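## Task

Make every plate in plate hotel H1 sit home in the slot the manifest names, ID label facing the front: slot 1 M90, slot 2 M60, slot 3 M66, slots 4 and 5 empty, slot 6 M09. A plate that stays put only because the robot is holding it does not count. When finished, release the plate and move the gripper away.

## Robot and tools

Robot: a single SCARA-style four-axis arm (joints lift, shoulder, elbow, wrist yaw) carrying a level two-finger gripper that can only turn about vertical, never tilt. There is one arm, so every movement row is for that arm alone. The controlled point, end_effector_position, is midway between the two rubber pads, about 2 to 3 cm back from the fingertips. Fingers point along the gripper's +x and close along its y. A wrist camera, cam_wrist (504x504 fisheye), is the only view.

Scene frame: origin on the table top under the arm base, +z up, +y to the left when facing +x. The state line reports end_effector_position in metres and end_effector_quat_wxyz in this frame; at long reach the printed position may be slightly wrong. Joint positions lists lift (m, 0 to 0.550), shoulder (rad, -2 to 2), elbow (rad, -2.8 to 2.8), wrist yaw (rad, about -12.566 to 12.566), then pad gap in metres. Keep the elbow at least 0.4 rad away from 0, or the arm may fold and fault.

Hotel H1 has 6 shelves, slot 1 lowest. A plate counts as home when it rests flat on the shelf's two prongs, a short end toward the front, behind both front pins and between the side pins. Label rule: on each plate, well A1 sits at the labelled short end, in the corner farther from the labelled long side. To identify a plate, lay it flat in nest RD with well A1 at the nest corner marked A1 and get everything out of the scanner's line of sight; the scanner standing next to RD then reports the ID.

Tool execute_actions(actions): a list of actions run in sequence. Each action may have "rows", "steps", "until". An empty list just returns state and images.
- rows: 1 to 15 rows, each applied for one control step (1/30 s). A row is five numbers, each in [-1, 1], in this order: dx, dy, dz, rz, opening.
- dx, dy, dz, rz are an offset, not a pose: the target relative to the gripper's measured pose at the start of that action (for a call's first action, the last pose reported in this scene), expressed in the gripper's own axes. Every row counts from that same start, not from the row before. Scale: 1.0 equals 0.6 m for the translations and 180 degrees for rz; rz positive turns from gripper +x toward +y.
- opening is absolute: +1 fully open (0.140 m), -1 closed (pads still 0.066 m apart). Closing from fully open takes at least about 0.6 s.
- steps: integer 1 to 450, not fewer than the number of rows, default 15. After the rows run out the arm keeps heading to the last row's target with that row's opening, so long moves need more steps.
- until: stops the action early on the first step when all conditions hold, e.g. {"scanner": {"code": "m90"}}, or a comparison such as {"scanner": {"reads": [">", 0]}}. Numbers need a comparison (=, !=, <, <=, >, >=). It does not halt the arm. An invalid value or unknown name makes the whole call rejected before anything moves.

Each step the commanded pose is clipped to within 70 mm and 16 degrees of the measured pose, and damped inverse kinematics drives the joints. Joints share speed limits and decelerate together; a reversal stops them together. After a big move the arm may not yet be there; send the remaining distance in the next action rather than expecting a hold to finish it. "Hand target" is the pose currently being chased. "pose unreachable" means the clearance check altered or refused the target; the arm then coasts a little and waits.

Gripping: grip_measured is the measured opening on the same -1..1 scale. Readings may be off by up to about 1 mm, constant within a scene. To hold, command roughly 0.04 below grip_measured (less for a lighter grip). Pad force tops out near 18 N; slamming shut can squeeze harder. Objects held may get brief tugs, and loose items occasionally get nudged.

Load limits: lift 55.2 N, shoulder 8.28 N m, elbow 4.14 N m, wrist yaw 1.38 N m, held weight included. Hitting one freezes the arm 10 s and drops the rest of the call. Holding loads heats motors: MOTOR HOT from 85 °C, OVER-TEMPERATURE FAULT (brakes until cooled) at 100 °C.

Scanner results: "code" is the current read (lower case like m90, or no_read; never wrong), "reads" counts transitions from no_read to an ID.

Tool zoom_image(camera, region): camera must be "cam_wrist"; region [x0, y0, x1, y1] in image pixels from top-left, at most 504x504, gives a closer look at the latest image.

Tool finished_scene(scene): ends the given scene number once the robot has held the last command; irreversible, and reports success. The goal must already hold without the robot.

Care: ramp offsets gradually (about 0.01 more per row, roughly 6 mm per step) so held plates are not shaken off; avoid drops, slams, hard pushes and collisions; never let anything leave the table. The robot keeps the last command while replies are being composed. Finish by opening the gripper and backing clear.

Each tool is called after "Emit:" by a JSON object that holds its "fn" and its "kwargs", one argument or row to a line.

## Session

Emit:
{"fn": "execute_actions", "kwargs": {
  "actions": []
}}

Scene clock: 0.00 s.
end_effector_position=(+0.6736, -0.0325, +0.1143) grip_measured=+1.00 end_effector_quat_wxyz=(+0.984, +0.000, +0.000, +0.179)
Joint positions: [ 0.109  0.471  1.614 -1.725  0.14 ]
Hand target: +0.674, -0.032, +0.114; +0.984, +0.000, +0.000, +0.179
scanner: code=no_read reads=0

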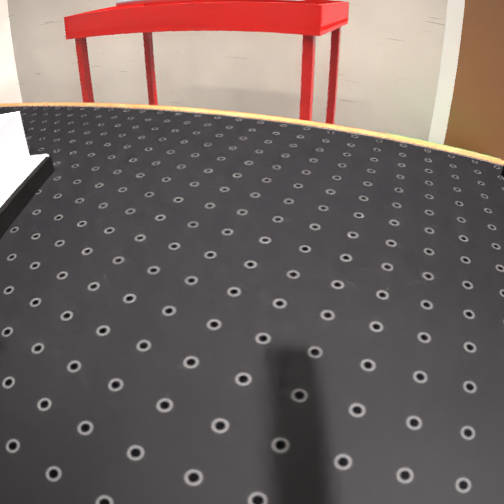

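Emit:
{"fn": "execute_actions", "kwargs": {
  "actions": [
    {"rows": [[-0.2,0,0.1,0.3,1]], "steps": 60}
  ]
}}

Scene clock: 2.47 s.
end_effector_position=(+0.5612, -0.0747, +0.1743) grip_measured=+1.00 end_effector_quat_wxyz=(+0.795, +0.000, +0.000, +0.606)
Joint positions: [ 0.169  0.071  1.795 -0.563  0.14 ]
Hand target: +0.561, -0.075, +0.174; +0.795, +0.000, +0.000, +0.606
Off the commanded pose: 0.000 m, 0 deg.
scanner: code=no_read reads=0
camera_calibration (this result's frames):
cam_wrist: T_world_to_cam=[[0.964178, -0.265256, -0.000443088, -0.5513], [-0.16005, -0.580431, -0.798426, 0.172584], [0.21153, 0.769895, -0.602093, 0.139219], [0, 0, 0, 1]] pos_world=[0.529724, -0.153247, 0.221374]

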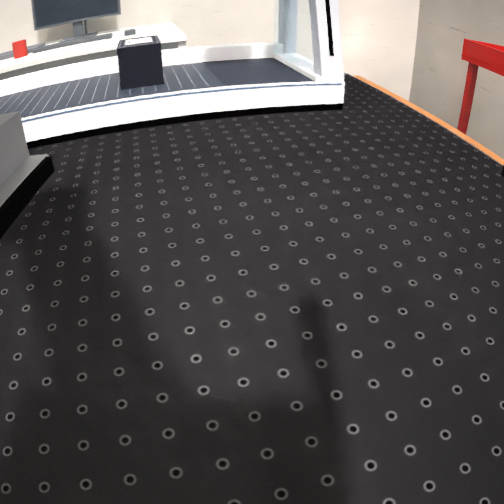

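Emit:
{"fn": "execute_actions", "kwargs": {
  "actions": [
    {"rows": [[0,0,0,-0.75,1]], "steps": 60}
  ]
}}

Scene clock: 5.00 s.
end_effector_position=(+0.5614, -0.0746, +0.1743) grip_measured=+1.00 end_effector_quat_wxyz=(+0.865, +0.000, +0.000, -0.502)
Joint positions: [ 0.169  0.959  1.321 -3.332  0.14 ]
Hand target: +0.561, -0.075, +0.174; +0.865, +0.000, +0.000, -0.503
Off the commanded pose: 0.000 m, 0 deg.
scanner: code=no_read reads=0
camera_calibration (this result's frames):
cam_wrist: T_world_to_cam=[[-0.869135, -0.494575, -0.000443088, 0.460647], [-0.297473, 0.523475, -0.798426, 0.332214], [0.395114, -0.693808, -0.602093, -0.0731982], [0, 0, 0, 1]] pos_world=[0.528111, 0.00313333, 0.221381]

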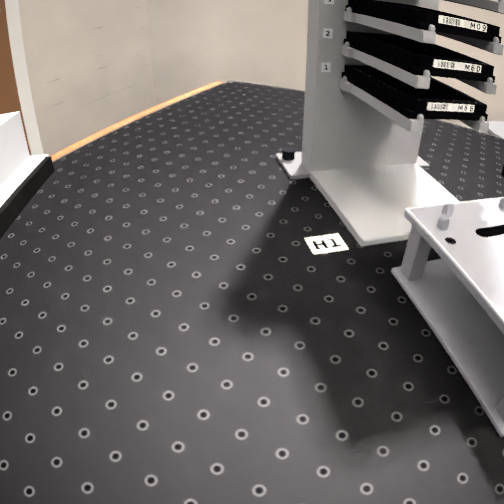

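Emit:
{"fn": "execute_actions", "kwargs": {
  "actions": [
    {"rows": [[0,0,0.1,-0.25,1]], "steps": 60}
  ]
}}

Scene clock: 7.30 s.
end_effector_position=(+0.5614, -0.0748, +0.2343) grip_measured=+1.00 end_effector_quat_wxyz=(-0.607, -0.000, -0.000, +0.795)
Joint positions: [ 0.229  0.695  1.927 -4.46   0.14 ]
Hand target: +0.561, -0.075, +0.234; -0.607, -0.000, -0.000, +0.795
Off the commanded pose: 0.000 m, 0 deg.
scanner: code=no_read reads=0
camera_calibration (this result's frames):
cam_wrist: T_world_to_cam=[[-0.964307, 0.264785, -0.000443088, 0.570815], [0.159766, 0.580509, -0.798426, 0.1278], [-0.211154, -0.769999, -0.602093, 0.297527], [0, 0, 0, 1]] pos_world=[0.592847, 0.00376293, 0.281431]

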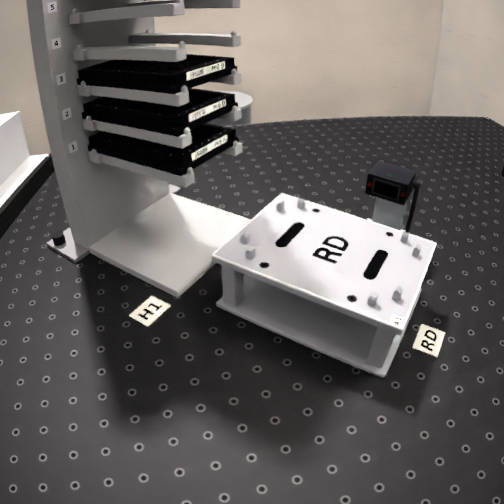

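Emit:
{"fn": "execute_actions", "kwargs": {
  "actions": [
    {"rows": [[0.264,-0.239,0,0.32,1]], "steps": 75}
  ]
}}

Scene clock: 15.80 s.
end_effector_position=(+0.3811, -0.1896, +0.2343) grip_measured=+1.00 end_effector_quat_wxyz=(+0.914, +0.000, +0.000, -0.405)
Joint positions: [ 0.229  0.375  0.529 -1.736  0.14 ]
Hand target: +0.381, -0.190, +0.234; +0.915, +0.000, +0.000, -0.404
Off the commanded pose: 0.000 m, 0 deg.
scanner: code=no_read reads=0
camera_calibration (this result's frames):
cam_wrist: T_world_to_cam=[[-0.740647, -0.671894, -0.000443088, 0.164487], [-0.404281, 0.446176, -0.798426, 0.412765], [0.536656, -0.591172, -0.602093, -0.0800779], [0, 0, 0, 1]] pos_world=[0.331674, -0.120988, 0.281421]

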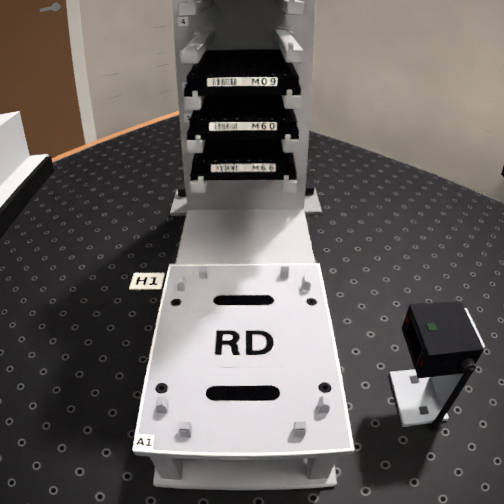

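Emit:
{"fn": "zoom_image", "kwargs": {
  "camera": "cam_wrist",
  "region": [160, 0, 340, 200]
}}

Region (160, 0, 340, 200) of cam_wrist's 504x504 image, scaled by 2.520, with more detail than that image has; it fills the left 454 columns of this view, and the rest is white.

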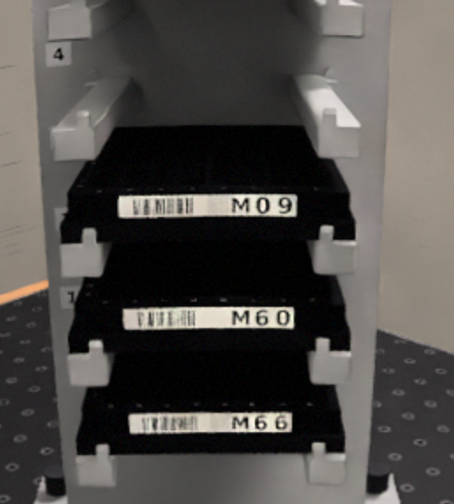

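Emit:
{"fn": "execute_actions", "kwargs": {
  "actions": [
    {"rows": [[0.06,0,0.25,0,1]], "steps": 60}
  ]
}}

Scene clock: 19.13 s.
end_effector_position=(+0.4054, -0.2163, +0.3844) grip_measured=+1.00 end_effector_quat_wxyz=(+0.915, +0.000, +0.000, -0.404)
Joint positions: [ 0.379  0.326  0.677 -1.836  0.14 ]
Hand target: +0.405, -0.216, +0.384; +0.914, +0.000, +0.000, -0.405
Off the commanded pose: 0.000 m, 0 deg.
scanner: code=no_read reads=0
camera_calibration (this result's frames):
cam_wrist: T_world_to_cam=[[-0.740311, -0.672264, -0.000443088, 0.164417], [-0.404504, 0.445974, -0.798426, 0.554321], [0.536951, -0.590904, -0.602093, -0.0185641], [0, 0, 0, 1]] pos_world=[0.355913, -0.147651, 0.43148]

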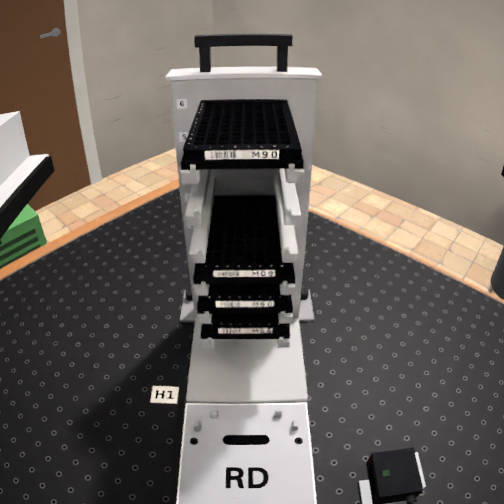

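Emit:
{"fn": "zoom_image", "kwargs": {
  "camera": "cam_wrist",
  "region": [160, 60, 330, 230]
}}

Region (160, 60, 330, 230) of cam_wrist's 504x504 image, scaled by 2.965, with more detail than that image has.

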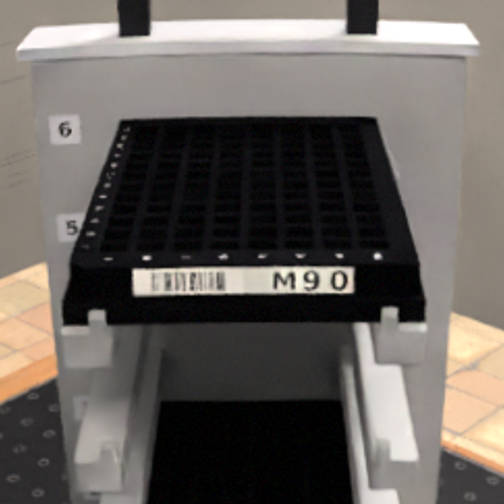

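Emit:
{"fn": "zoom_image", "kwargs": {
  "camera": "cam_wrist",
  "region": [175, 160, 315, 300]
}}

Region (175, 160, 315, 300) of cam_wrist's 504x504 image, scaled by 3.600, with more detail than that image has.

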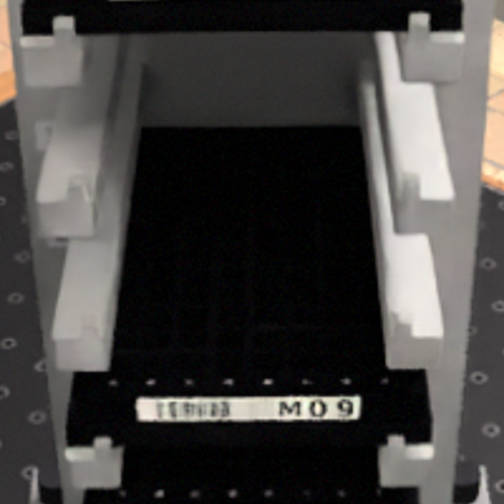

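Emit:
{"fn": "execute_actions", "kwargs": {
  "actions": [
    {"rows": [[0.217,0.028,-0.124,0,1]], "steps": 60}
  ]
}}

Scene clock: 30.27 s.
end_effector_position=(+0.5054, -0.3013, +0.3099) grip_measured=+1.00 end_effector_quat_wxyz=(+0.915, +0.000, +0.000, -0.404)
Joint positions: [ 0.305  0.138  1.26  -2.231  0.14 ]
Hand target: +0.505, -0.301, +0.310; +0.915, +0.000, +0.000, -0.404
Off the commanded pose: 0.000 m, 0 deg.
scanner: code=no_read reads=0
camera_calibration (this result's frames):
cam_wrist: T_world_to_cam=[[-0.740054, -0.672548, -0.000443088, 0.181026], [-0.404675, 0.445819, -0.798426, 0.573314], [0.537177, -0.590699, -0.602093, -0.167429], [0, 0, 0, 1]] pos_world=[0.455914, -0.232746, 0.357021]

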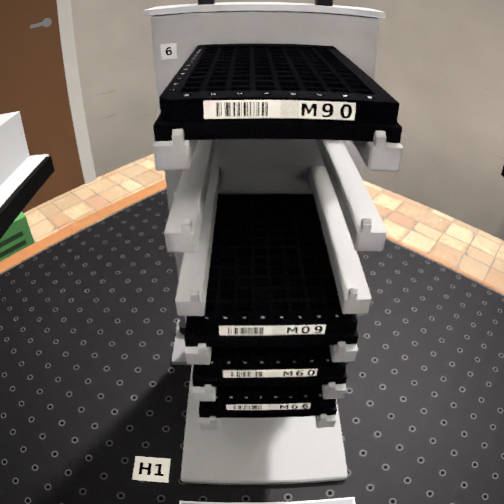

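Emit:
{"fn": "execute_actions", "kwargs": {
  "actions": [
    {"rows": [[0.04,0,0,0,1],[0.08,0,0,0,1],[0.12,0,0,0,1],[0.16,0,0,0,1],[0.197,0,0.002,0,1]], "steps": 40}
  ]
}}

Scene clock: 35.07 s.
end_effector_position=(+0.5849, -0.3888, +0.3111) grip_measured=+1.00 end_effector_quat_wxyz=(+0.915, +0.000, +0.000, -0.404)
Joint positions: [ 0.306 -0.175  1.912 -2.57   0.14 ]
Hand target: +0.585, -0.389, +0.311; +0.915, +0.000, +0.000, -0.404
Off the commanded pose: 0.000 m, 0 deg.
scanner: code=no_read reads=0
camera_calibration (this result's frames):
cam_wrist: T_world_to_cam=[[-0.739918, -0.672697, -0.000443088, 0.180865], [-0.404765, 0.445737, -0.798426, 0.645414], [0.537296, -0.59059, -0.602093, -0.261128], [0, 0, 0, 1]] pos_world=[0.535369, -0.320237, 0.358172]

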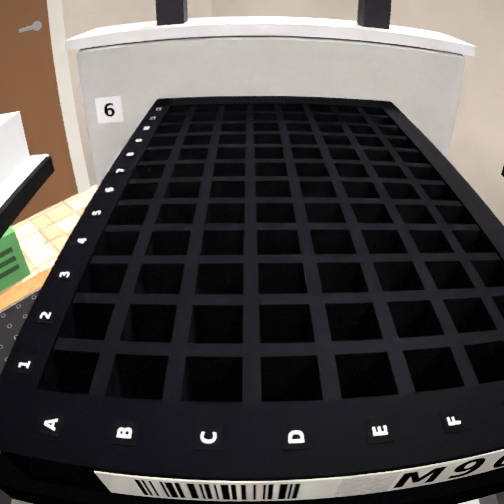

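Emit:
{"fn": "execute_actions", "kwargs": {
  "actions": [
    {"rows": [[0,0,0,0,-0.52]], "steps": 30}
  ]
}}

Scene clock: 36.47 s.
end_effector_position=(+0.5852, -0.3886, +0.3111) grip_measured=-0.48 end_effector_quat_wxyz=(+0.915, +0.000, +0.000, -0.403)
Joint positions: [ 0.306 -0.174  1.913 -2.569  0.085]
Hand target: +0.585, -0.389, +0.311; +0.915, +0.000, +0.000, -0.404
Off the commanded pose: 0.000 m, 0 deg.
scanner: code=no_read reads=0
camera_calibration (this result's frames):
cam_wrist: T_world_to_cam=[[-0.738882, -0.673835, -0.000443088, 0.180182], [-0.40545, 0.445114, -0.798426, 0.64559], [0.538205, -0.589762, -0.602093, -0.261361], [0, 0, 0, 1]] pos_world=[0.535554, -0.320089, 0.358172]

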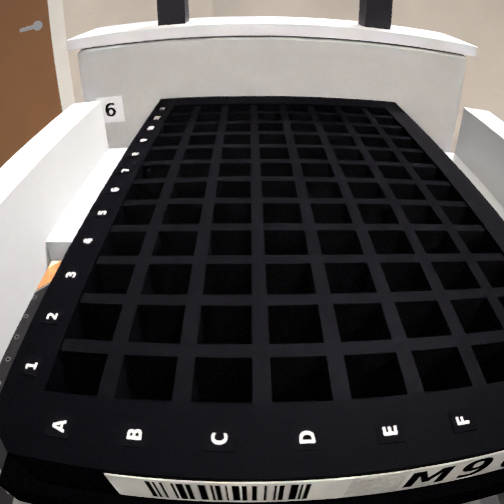

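Emit:
{"fn": "execute_actions", "kwargs": {
  "actions": [
    {"rows": [[0,0,0.005,0,-0.52],[0,0,0.01,0,-0.52],[0,0,0.015,0,-0.52],[0,0,0.02,0,-0.52]], "steps": 12},
    {"rows": [[-0.02,0,0,0,-0.52],[-0.04,0,0,0,-0.52],[-0.06,0,0,0,-0.52],[-0.08,0,0,0,-0.52],[-0.1,0,0,0,-0.52],[-0.12,0,0,0,-0.52],[-0.14,0,0,0,-0.52],[-0.16,0,0,0,-0.52],[-0.18,0,0,0,-0.52],[-0.2,0,0,0,-0.52],[-0.22,0,0,0,-0.52],[-0.24,0,0,0,-0.52],[-0.25,0,0,0,-0.52]], "steps": 30}
  ]
}}

Scene clock: 39.13 s.
end_effector_position=(+0.4841, -0.2778, +0.3231) grip_measured=-0.48 end_effector_quat_wxyz=(+0.915, +0.000, +0.000, -0.404)
Joint positions: [ 0.318  0.209  1.112 -2.152  0.085]
Hand target: +0.484, -0.278, +0.323; +0.915, +0.000, +0.000, -0.403
Off the commanded pose: 0.000 m, 0 deg.
scanner: code=no_read reads=0
camera_calibration (this result's frames):
cam_wrist: T_world_to_cam=[[-0.739113, -0.673581, -0.000443088, 0.180326], [-0.405297, 0.445253, -0.798426, 0.564824], [0.538002, -0.589947, -0.602093, -0.134299], [0, 0, 0, 1]] pos_world=[0.434456, -0.209255, 0.370189]

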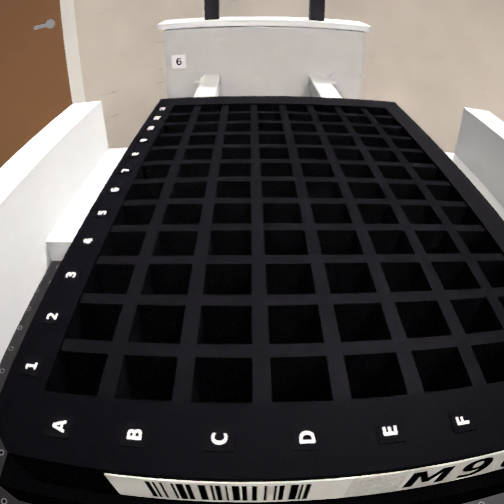

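Emit:
{"fn": "execute_actions", "kwargs": {
  "actions": [
    {"rows": [[0,0,-0.02,0,-0.52],[0,0,-0.04,0,-0.52],[0,0,-0.06,0,-0.52],[0,0,-0.08,0,-0.52]], "steps": 20}
  ]
}}

Scene clock: 47.37 s.
end_effector_position=(+0.4841, -0.2778, +0.2750) grip_measured=-0.48 end_effector_quat_wxyz=(+0.915, +0.000, +0.000, -0.404)
Joint positions: [ 0.27   0.209  1.112 -2.152  0.085]
Hand target: +0.484, -0.278, +0.275; +0.915, +0.000, +0.000, -0.404
Off the commanded pose: 0.000 m, 0 deg.
scanner: code=no_read reads=0
camera_calibration (this result's frames):
cam_wrist: T_world_to_cam=[[-0.739135, -0.673557, -0.000443088, 0.180312], [-0.405282, 0.445267, -0.798426, 0.526435], [0.537982, -0.589965, -0.602093, -0.163233], [0, 0, 0, 1]] pos_world=[0.434447, -0.209255, 0.322118]

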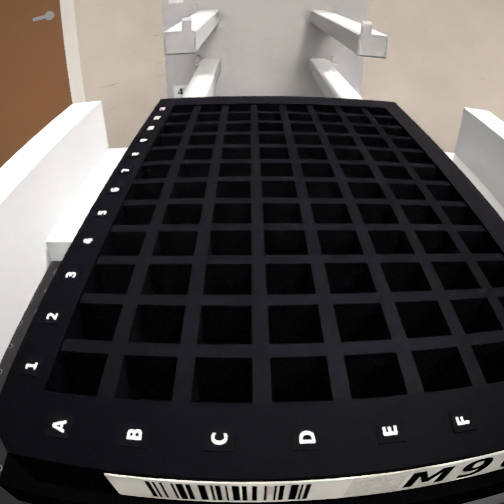

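Emit:
{"fn": "zoom_image", "kwargs": {
  "camera": "cam_wrist",
  "region": [150, 0, 400, 110]
}}

Region (150, 0, 400, 110) of cam_wrist's 504x504 image, scaled by 2.016, with more detail than that image has; it fills the top 222 rows of this view, and the rest is white.

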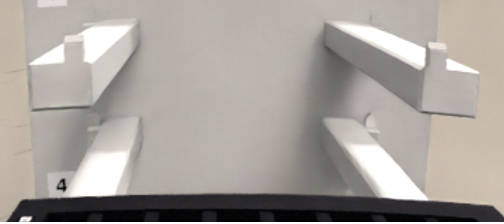

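Emit:
{"fn": "execute_actions", "kwargs": {
  "actions": [
    {"rows": [[0,0,0.0117,0,-0.52]], "steps": 10},
    {"rows": [[0.02,0,0,0,-0.52],[0.04,0,0,0,-0.52],[0.06,0,0,0,-0.52],[0.08,0,0,0,-0.52],[0.1,0,0,0,-0.52],[0.12,0,0,0,-0.52],[0.14,0,0,0,-0.52],[0.16,0,0,0,-0.52],[0.18,0,0,0,-0.52],[0.2,0,0,0,-0.52],[0.22,0,0,0,-0.52],[0.24,0,0,0,-0.52],[0.25,0,0,0,-0.52]], "steps": 30}
  ]
}}

Scene clock: 54.57 s.
end_effector_position=(+0.5851, -0.3886, +0.2821) grip_measured=-0.48 end_effector_quat_wxyz=(+0.915, +0.000, +0.000, -0.404)
Joint positions: [ 0.277 -0.175  1.912 -2.569  0.085]
Hand target: +0.585, -0.389, +0.282; +0.915, +0.000, +0.000, -0.404
Off the commanded pose: 0.000 m, 0 deg.
scanner: code=no_read reads=0
camera_calibration (this result's frames):
cam_wrist: T_world_to_cam=[[-0.738984, -0.673723, -0.000443088, 0.180152], [-0.405383, 0.445175, -0.798426, 0.622417], [0.538115, -0.589844, -0.602093, -0.278757], [0, 0, 0, 1]] pos_world=[0.53545, -0.320135, 0.329196]

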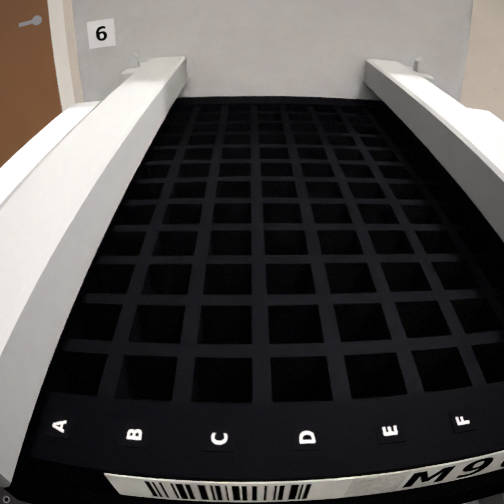

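Emit:
{"fn": "execute_actions", "kwargs": {
  "actions": [
    {"rows": [[0,0,-0.004,0,-0.52],[0,0,-0.008,0,-0.52]], "steps": 10},
    {"rows": [[0,0,0,0,1]], "steps": 20},
    {"rows": [[-0.05,0,0,0,1],[-0.1,0,0,0,1],[-0.15,0,0,0,1],[-0.2,0,0,0,1],[-0.25,0,0,0,1]], "steps": 25}
  ]
}}

Scene clock: 57.20 s.
end_effector_position=(+0.4840, -0.2778, +0.2772) grip_measured=+1.00 end_effector_quat_wxyz=(+0.915, +0.000, +0.000, -0.403)
Joint positions: [ 0.272  0.209  1.112 -2.152  0.14 ]
Hand target: +0.484, -0.278, +0.277; +0.915, +0.000, +0.000, -0.403
Off the commanded pose: 0.000 m, 0 deg.
scanner: code=no_read reads=0
camera_calibration (this result's frames):
cam_wrist: T_world_to_cam=[[-0.738959, -0.67375, -0.000443088, 0.18011], [-0.405399, 0.44516, -0.798426, 0.528187], [0.538137, -0.589824, -0.602093, -0.16193], [0, 0, 0, 1]] pos_world=[0.434361, -0.209289, 0.324302]

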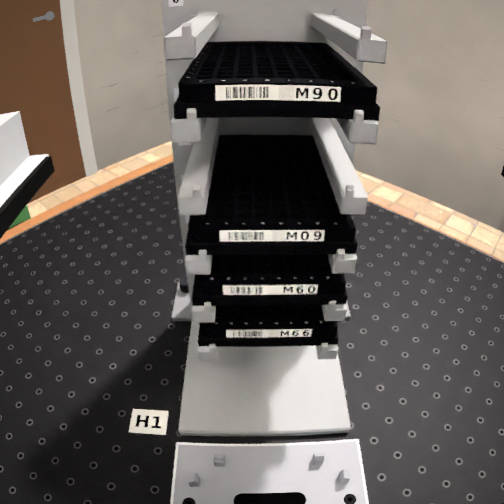

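Emit:
{"fn": "execute_actions", "kwargs": {
  "actions": [
    {"rows": [[0,0,-0.06,0,1],[0,0,-0.1167,0,1]], "steps": 18},
    {"rows": [[0.05,0,0,0,1],[0.1,0,0,0,1],[0.15,0,0,0,1],[0.2,0,0,0,1],[0.25,0,0,0,1]], "steps": 25},
    {"rows": [[0,0,0,0,-0.52]], "steps": 25}
  ]
}}

Scene clock: 60.70 s.
end_effector_position=(+0.5850, -0.3887, +0.2071) grip_measured=-0.52 end_effector_quat_wxyz=(+0.915, +0.000, +0.000, -0.403)
Joint positions: [ 0.202 -0.175  1.912 -2.568  0.084]
Hand target: +0.585, -0.389, +0.207; +0.915, +0.000, +0.000, -0.403
Off the commanded pose: 0.000 m, 0 deg.
scanner: code=no_read reads=0
camera_calibration (this result's frames):
cam_wrist: T_world_to_cam=[[-0.738872, -0.673846, -0.000443088, 0.17991], [-0.405456, 0.445108, -0.798426, 0.562567], [0.538213, -0.589755, -0.602093, -0.323876], [0, 0, 0, 1]] pos_world=[0.535341, -0.320179, 0.254244]

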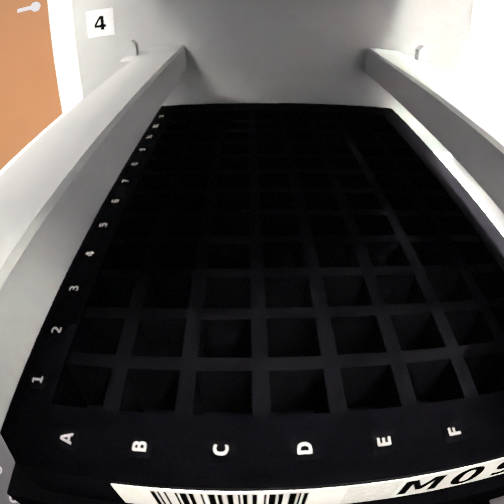

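Emit:
{"fn": "execute_actions", "kwargs": {
  "actions": [
    {"rows": [[0,0,0,0,-0.2]], "steps": 10},
    {"rows": [[0,0,-0.0067,0,-0.2]], "steps": 8},
    {"rows": [[0,0,0,0,-0.52]], "steps": 15}
  ]
}}

Scene clock: 62.60 s.
end_effector_position=(+0.5851, -0.3886, +0.2031) grip_measured=-0.48 end_effector_quat_wxyz=(+0.915, +0.000, +0.000, -0.403)
Joint positions: [ 0.198 -0.175  1.912 -2.568  0.085]
Hand target: +0.585, -0.389, +0.203; +0.915, +0.000, +0.000, -0.403
Off the commanded pose: 0.000 m, 0 deg.
scanner: code=no_read reads=0
camera_calibration (this result's frames):
cam_wrist: T_world_to_cam=[[-0.73851, -0.674242, -0.000443088, 0.179658], [-0.405695, 0.44489, -0.798426, 0.55937], [0.53853, -0.589466, -0.602093, -0.326414], [0, 0, 0, 1]] pos_world=[0.535397, -0.320135, 0.250163]

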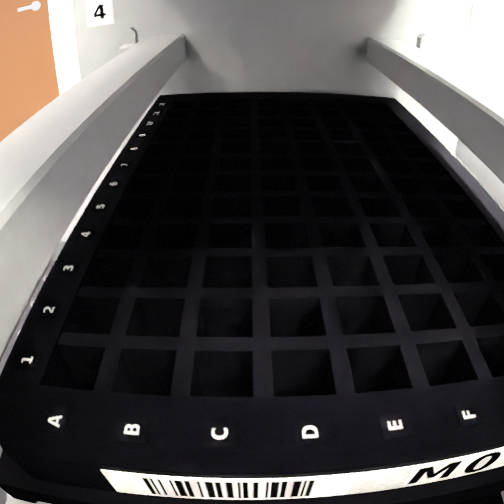

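Emit:
{"fn": "execute_actions", "kwargs": {
  "actions": [
    {"rows": [[0,0,0.004,0,-0.52],[0,0,0.008,0,-0.52],[0,0,0.0117,0,-0.52]], "steps": 10},
    {"rows": [[-0.02,0,0,0,-0.52],[-0.04,0,0,0,-0.52],[-0.06,0,0,0,-0.52],[-0.08,0,0,0,-0.52],[-0.1,0,0,0,-0.52],[-0.12,0,0,0,-0.52],[-0.14,0,0,0,-0.52],[-0.16,0,0,0,-0.52],[-0.18,0,0,0,-0.52],[-0.2,0,0,0,-0.52],[-0.22,0,0,0,-0.52],[-0.24,0,0,0,-0.52],[-0.25,0,0,0,-0.52]], "steps": 25},
    {"rows": [[0,0,0.02,0,-0.52],[0,0,0.04,0,-0.52],[0,0,0.06,0,-0.52],[0,0,0.08,0,-0.52],[0,0,0.1,0,-0.52],[0,0,0.12,0,-0.52],[0,0,0.14,0,-0.52],[0,0,0.16,0,-0.52],[0,0,0.1865,0,-0.52]], "steps": 20},
    {"rows": [[0.02,0,0,0,-0.52],[0.04,0,0,0,-0.52],[0.06,0,0,0,-0.52],[0.08,0,0,0,-0.52],[0.1,0,0,0,-0.52],[0.12,0,0,0,-0.52],[0.14,0,0,0,-0.52],[0.16,0,0,0,-0.52],[0.18,0,0,0,-0.52],[0.2,0,0,0,-0.52],[0.22,0,0,0,-0.52],[0.24,0,0,0,-0.52],[0.25,0,0,0,-0.52]], "steps": 25}
  ]
}}

Scene clock: 68.47 s.
end_effector_position=(+0.5850, -0.3887, +0.3221) grip_measured=-0.48 end_effector_quat_wxyz=(+0.915, +0.000, +0.000, -0.403)
Joint positions: [ 0.317 -0.175  1.912 -2.567  0.085]
Hand target: +0.585, -0.389, +0.322; +0.915, +0.000, +0.000, -0.403
Off the commanded pose: 0.000 m, 0 deg.
scanner: code=no_read reads=0
camera_calibration (this result's frames):
cam_wrist: T_world_to_cam=[[-0.738614, -0.674129, -0.000443088, 0.179689], [-0.405627, 0.444953, -0.798426, 0.654347], [0.538439, -0.589549, -0.602093, -0.254726], [0, 0, 0, 1]] pos_world=[0.535296, -0.320193, 0.369158]

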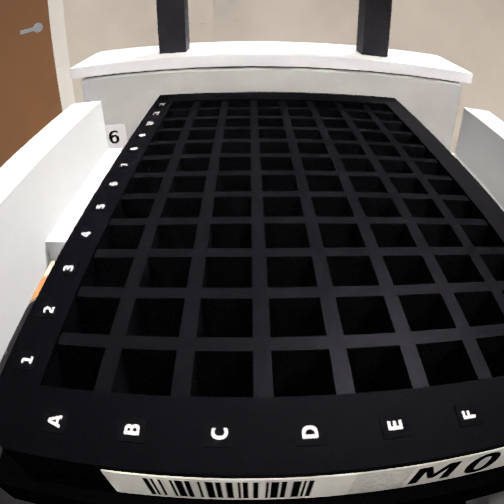

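Emit:
{"fn": "execute_actions", "kwargs": {
  "actions": [
    {"rows": [[0,0,-0.006,0,-0.52],[0,0,-0.012,0,-0.52],[0,0,-0.018,0,-0.52]], "steps": 10},
    {"rows": [[0,0,0,0,1]], "steps": 20},
    {"rows": [[-0.05,0,0,0,1],[-0.1,0,0,0,1],[-0.15,0,0,0,1],[-0.2,0,0,0,1],[-0.25,0,0,0,1]], "steps": 25},
    {"rows": [[0,0,-0.1,0,1],[0,0,-0.2,0,1],[0,0,-0.3,0,1]], "steps": 25},
    {"rows": [[0.05,0,0,0,1],[0.1,0,0,0,1],[0.15,0,0,0,1],[0.2,0,0,0,1],[0.25,0,0,0,1]], "steps": 25},
    {"rows": [[0,0,0,0,-0.52]], "steps": 25}
  ]
}}

Scene clock: 73.70 s.
end_effector_position=(+0.5851, -0.3885, +0.1311) grip_measured=-0.48 end_effector_quat_wxyz=(+0.915, +0.000, +0.000, -0.403)
Joint positions: [ 0.126 -0.175  1.912 -2.566  0.085]
Hand target: +0.585, -0.389, +0.131; +0.915, +0.000, +0.000, -0.403
Off the commanded pose: 0.000 m, 0 deg.
scanner: code=no_read reads=0
camera_calibration (this result's frames):
cam_wrist: T_world_to_cam=[[-0.737613, -0.675224, -0.000443088, 0.178839], [-0.406287, 0.44435, -0.798426, 0.502037], [0.539313, -0.588749, -0.602093, -0.369874], [0, 0, 0, 1]] pos_world=[0.535363, -0.320087, 0.17822]

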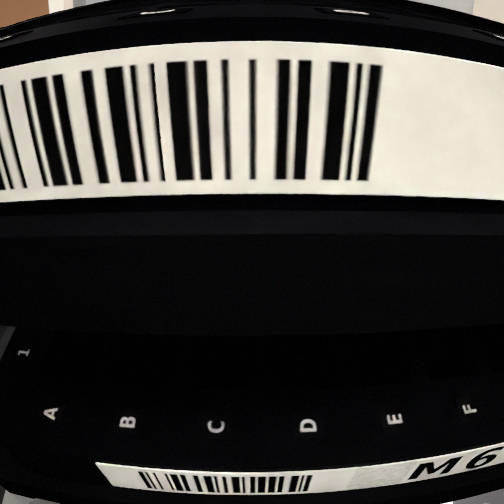

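Emit:
{"fn": "execute_actions", "kwargs": {
  "actions": [
    {"rows": [[0,0,0.004,0,-0.52],[0,0,0.008,0,-0.52],[0,0,0.0117,0,-0.52]], "steps": 10},
    {"rows": [[-0.02,0,0,0,-0.52],[-0.04,0,0,0,-0.52],[-0.06,0,0,0,-0.52],[-0.08,0,0,0,-0.52],[-0.1,0,0,0,-0.52],[-0.12,0,0,0,-0.52],[-0.14,0,0,0,-0.52],[-0.16,0,0,0,-0.52],[-0.18,0,0,0,-0.52],[-0.2,0,0,0,-0.52],[-0.22,0,0,0,-0.52],[-0.24,0,0,0,-0.52],[-0.25,0,0,0,-0.52]], "steps": 25},
    {"rows": [[0,0,0.02,0,-0.52],[0,0,0.04,0,-0.52],[0,0,0.06,0,-0.52],[0,0,0.08,0,-0.52],[0,0,0.1,0,-0.52],[0,0,0.12,0,-0.52]], "steps": 15},
    {"rows": [[0.02,0,0,0,-0.52],[0.04,0,0,0,-0.52],[0.06,0,0,0,-0.52],[0.08,0,0,0,-0.52],[0.1,0,0,0,-0.52],[0.12,0,0,0,-0.52],[0.14,0,0,0,-0.52],[0.16,0,0,0,-0.52],[0.18,0,0,0,-0.52],[0.2,0,0,0,-0.52],[0.22,0,0,0,-0.52],[0.24,0,0,0,-0.52],[0.25,0,0,0,-0.52]], "steps": 25}
  ]
}}

Scene clock: 78.47 s.
end_effector_position=(+0.5845, -0.3882, +0.2103) grip_measured=-0.48 end_effector_quat_wxyz=(+0.915, +0.000, +0.000, -0.403)
Joint positions: [ 0.205 -0.173  1.907 -2.564  0.085]
Hand target: +0.585, -0.389, +0.210; +0.915, +0.000, +0.000, -0.403
Off the commanded pose: 0.001 m, 0 deg.
scanner: code=no_read reads=0
camera_calibration (this result's frames):
cam_wrist: T_world_to_cam=[[-0.738003, -0.674797, -0.000443088, 0.179021], [-0.40603, 0.444585, -0.798426, 0.564762], [0.538973, -0.589061, -0.602093, -0.321611], [0, 0, 0, 1]] pos_world=[0.534768, -0.31973, 0.25736]

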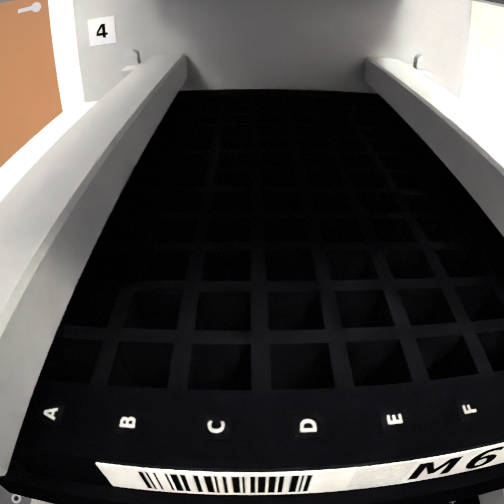

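Emit:
{"fn": "execute_actions", "kwargs": {
  "actions": [
    {"rows": [[0.001,0,-0.004,0,-0.52],[0.001,0,-0.008,0,-0.52],[0.001,0,-0.0105,0,-0.52]], "steps": 10},
    {"rows": [[0,0,0,0,1]], "steps": 20},
    {"rows": [[-0.05,0,0,0,1],[-0.1,0,0,0,1],[-0.15,0,0,0,1],[-0.2,0,0,0,1],[-0.25,0,0,0,1]], "steps": 25},
    {"rows": [[0,0,0.06,0,1],[0,0,0.118,0,1]], "steps": 18},
    {"rows": [[0.05,0,0,0,1],[0.1,0,0,0,1],[0.15,0,0,0,1],[0.2,0,0,0,1],[0.25,0,0,0,1]], "steps": 25},
    {"rows": [[0,0,0,0,-0.52]], "steps": 25}
  ]
}}

Scene clock: 83.63 s.
end_effector_position=(+0.5850, -0.3885, +0.2747) grip_measured=-0.48 end_effector_quat_wxyz=(+0.915, +0.000, +0.000, -0.402)
Joint positions: [ 0.27  -0.174  1.911 -2.565  0.085]
Hand target: +0.585, -0.388, +0.275; +0.915, +0.000, +0.000, -0.403
Off the commanded pose: 0.000 m, 0 deg.
scanner: code=no_read reads=0
camera_calibration (this result's frames):
cam_wrist: T_world_to_cam=[[-0.737479, -0.67537, -0.000443088, 0.178669], [-0.406374, 0.44427, -0.798426, 0.616662], [0.539429, -0.588643, -0.602093, -0.283331], [0, 0, 0, 1]] pos_world=[0.535198, -0.320077, 0.321846]

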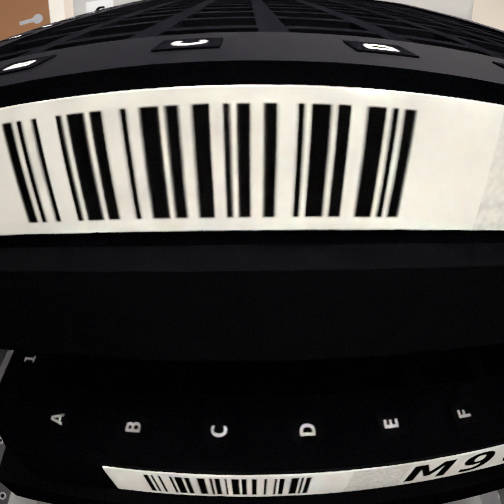

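Emit:
{"fn": "execute_actions", "kwargs": {
  "actions": [
    {"rows": [[0,0,0.004,0,-0.52],[0,0,0.008,0,-0.52],[0,0,0.0117,0,-0.52]], "steps": 10},
    {"rows": [[-0.02,0,0,0,-0.52],[-0.04,0,0,0,-0.52],[-0.06,0,0,0,-0.52],[-0.08,0,0,0,-0.52],[-0.1,0,0,0,-0.52],[-0.12,0,0,0,-0.52],[-0.14,0,0,0,-0.52],[-0.16,0,0,0,-0.52],[-0.18,0,0,0,-0.52],[-0.2,0,0,0,-0.52],[-0.22,0,0,0,-0.52],[-0.24,0,0,0,-0.52],[-0.25,0,0,0,-0.52]], "steps": 25},
    {"rows": [[0,0,-0.03,0,-0.52],[0,0,-0.06,0,-0.52],[0,0,-0.09,0,-0.52],[0,0,-0.12,0,-0.52],[0,0,-0.15,0,-0.52],[0,0,-0.18,0,-0.52],[0,0,-0.21,0,-0.52],[0,0,-0.2395,0,-0.52]], "steps": 20},
    {"rows": [[0.02,0,0,0,-0.52],[0.04,0,0,0,-0.52],[0.06,0,0,0,-0.52],[0.08,0,0,0,-0.52],[0.1,0,0,0,-0.52],[0.12,0,0,0,-0.52],[0.14,0,0,0,-0.52],[0.16,0,0,0,-0.52],[0.18,0,0,0,-0.52],[0.2,0,0,0,-0.52],[0.22,0,0,0,-0.52],[0.24,0,0,0,-0.52],[0.25,0,0,0,-0.52]], "steps": 28}
  ]
}}

Scene clock: 88.47 s.
end_effector_position=(+0.5843, -0.3884, +0.1379) grip_measured=-0.48 end_effector_quat_wxyz=(+0.915, +0.000, +0.000, -0.403)
Joint positions: [ 0.133 -0.173  1.907 -2.564  0.085]
Hand target: +0.585, -0.389, +0.138; +0.915, +0.000, +0.000, -0.403
Off the commanded pose: 0.001 m, 0 deg.
scanner: code=no_read reads=0
camera_calibration (this result's frames):
cam_wrist: T_world_to_cam=[[-0.738186, -0.674597, -0.000443088, 0.17892], [-0.405909, 0.444696, -0.798426, 0.506981], [0.538813, -0.589207, -0.602093, -0.365193], [0, 0, 0, 1]] pos_world=[0.534635, -0.319927, 0.184986]

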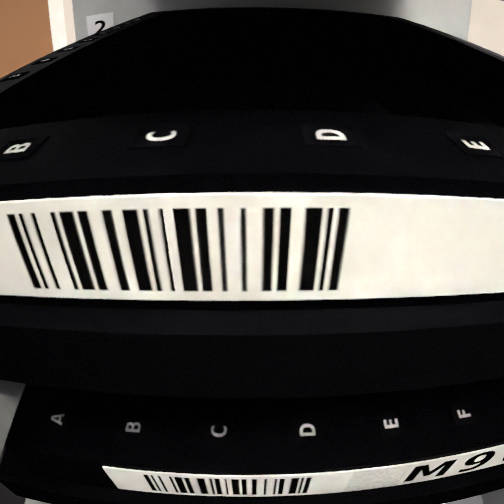

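Emit:
{"fn": "execute_actions", "kwargs": {
  "actions": [
    {"rows": [[0.001,0,-0.004,0,-0.52],[0.001,0,-0.008,0,-0.52],[0.001,0,-0.0105,0,-0.52]], "steps": 10},
    {"rows": [[0,0,0,0,1]], "steps": 20},
    {"rows": [[-0.05,0,0,0,1],[-0.1,0,0,0,1],[-0.15,0,0,0,1],[-0.2,0,0,0,1],[-0.25,0,0,0,1]], "steps": 25},
    {"rows": [[0,0,0.1,0,1],[0,0,0.2,0,1],[0,0,0.3,0,1]], "steps": 25}
  ]
}}

Scene clock: 91.93 s.
end_effector_position=(+0.4836, -0.2779, +0.3122) grip_measured=+1.00 end_effector_quat_wxyz=(+0.916, +0.000, +0.000, -0.402)
Joint positions: [ 0.307  0.207  1.11  -2.145  0.14 ]
Hand target: +0.484, -0.278, +0.312; +0.916, +0.000, +0.000, -0.402
Off the commanded pose: 0.000 m, 0 deg.
scanner: code=no_read reads=0
camera_calibration (this result's frames):
cam_wrist: T_world_to_cam=[[-0.737122, -0.675759, -0.000443088, 0.178311], [-0.406609, 0.444055, -0.798426, 0.556251], [0.53974, -0.588357, -0.602093, -0.141078], [0, 0, 0, 1]] pos_world=[0.433759, -0.209515, 0.359262]

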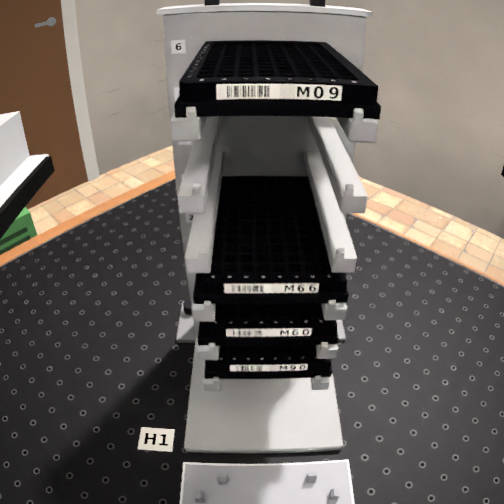

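Emit:
{"fn": "zoom_image", "kwargs": {
  "camera": "cam_wrist",
  "region": [180, 260, 360, 400]
}}

Region (180, 260, 360, 400) of cam_wrist's 504x504 image, scaled by 2.800, with more detail than that image has.

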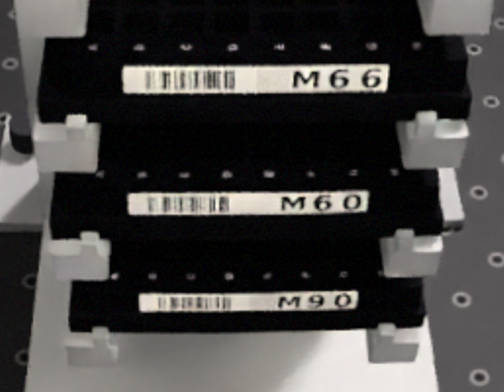

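All four plates look home in their slots with the labels at the front, so I'm ending scene 1.

Emit:
{"fn": "finished_scene", "kwargs": {
  "scene": 1
}}

The scene is finished: the task was done.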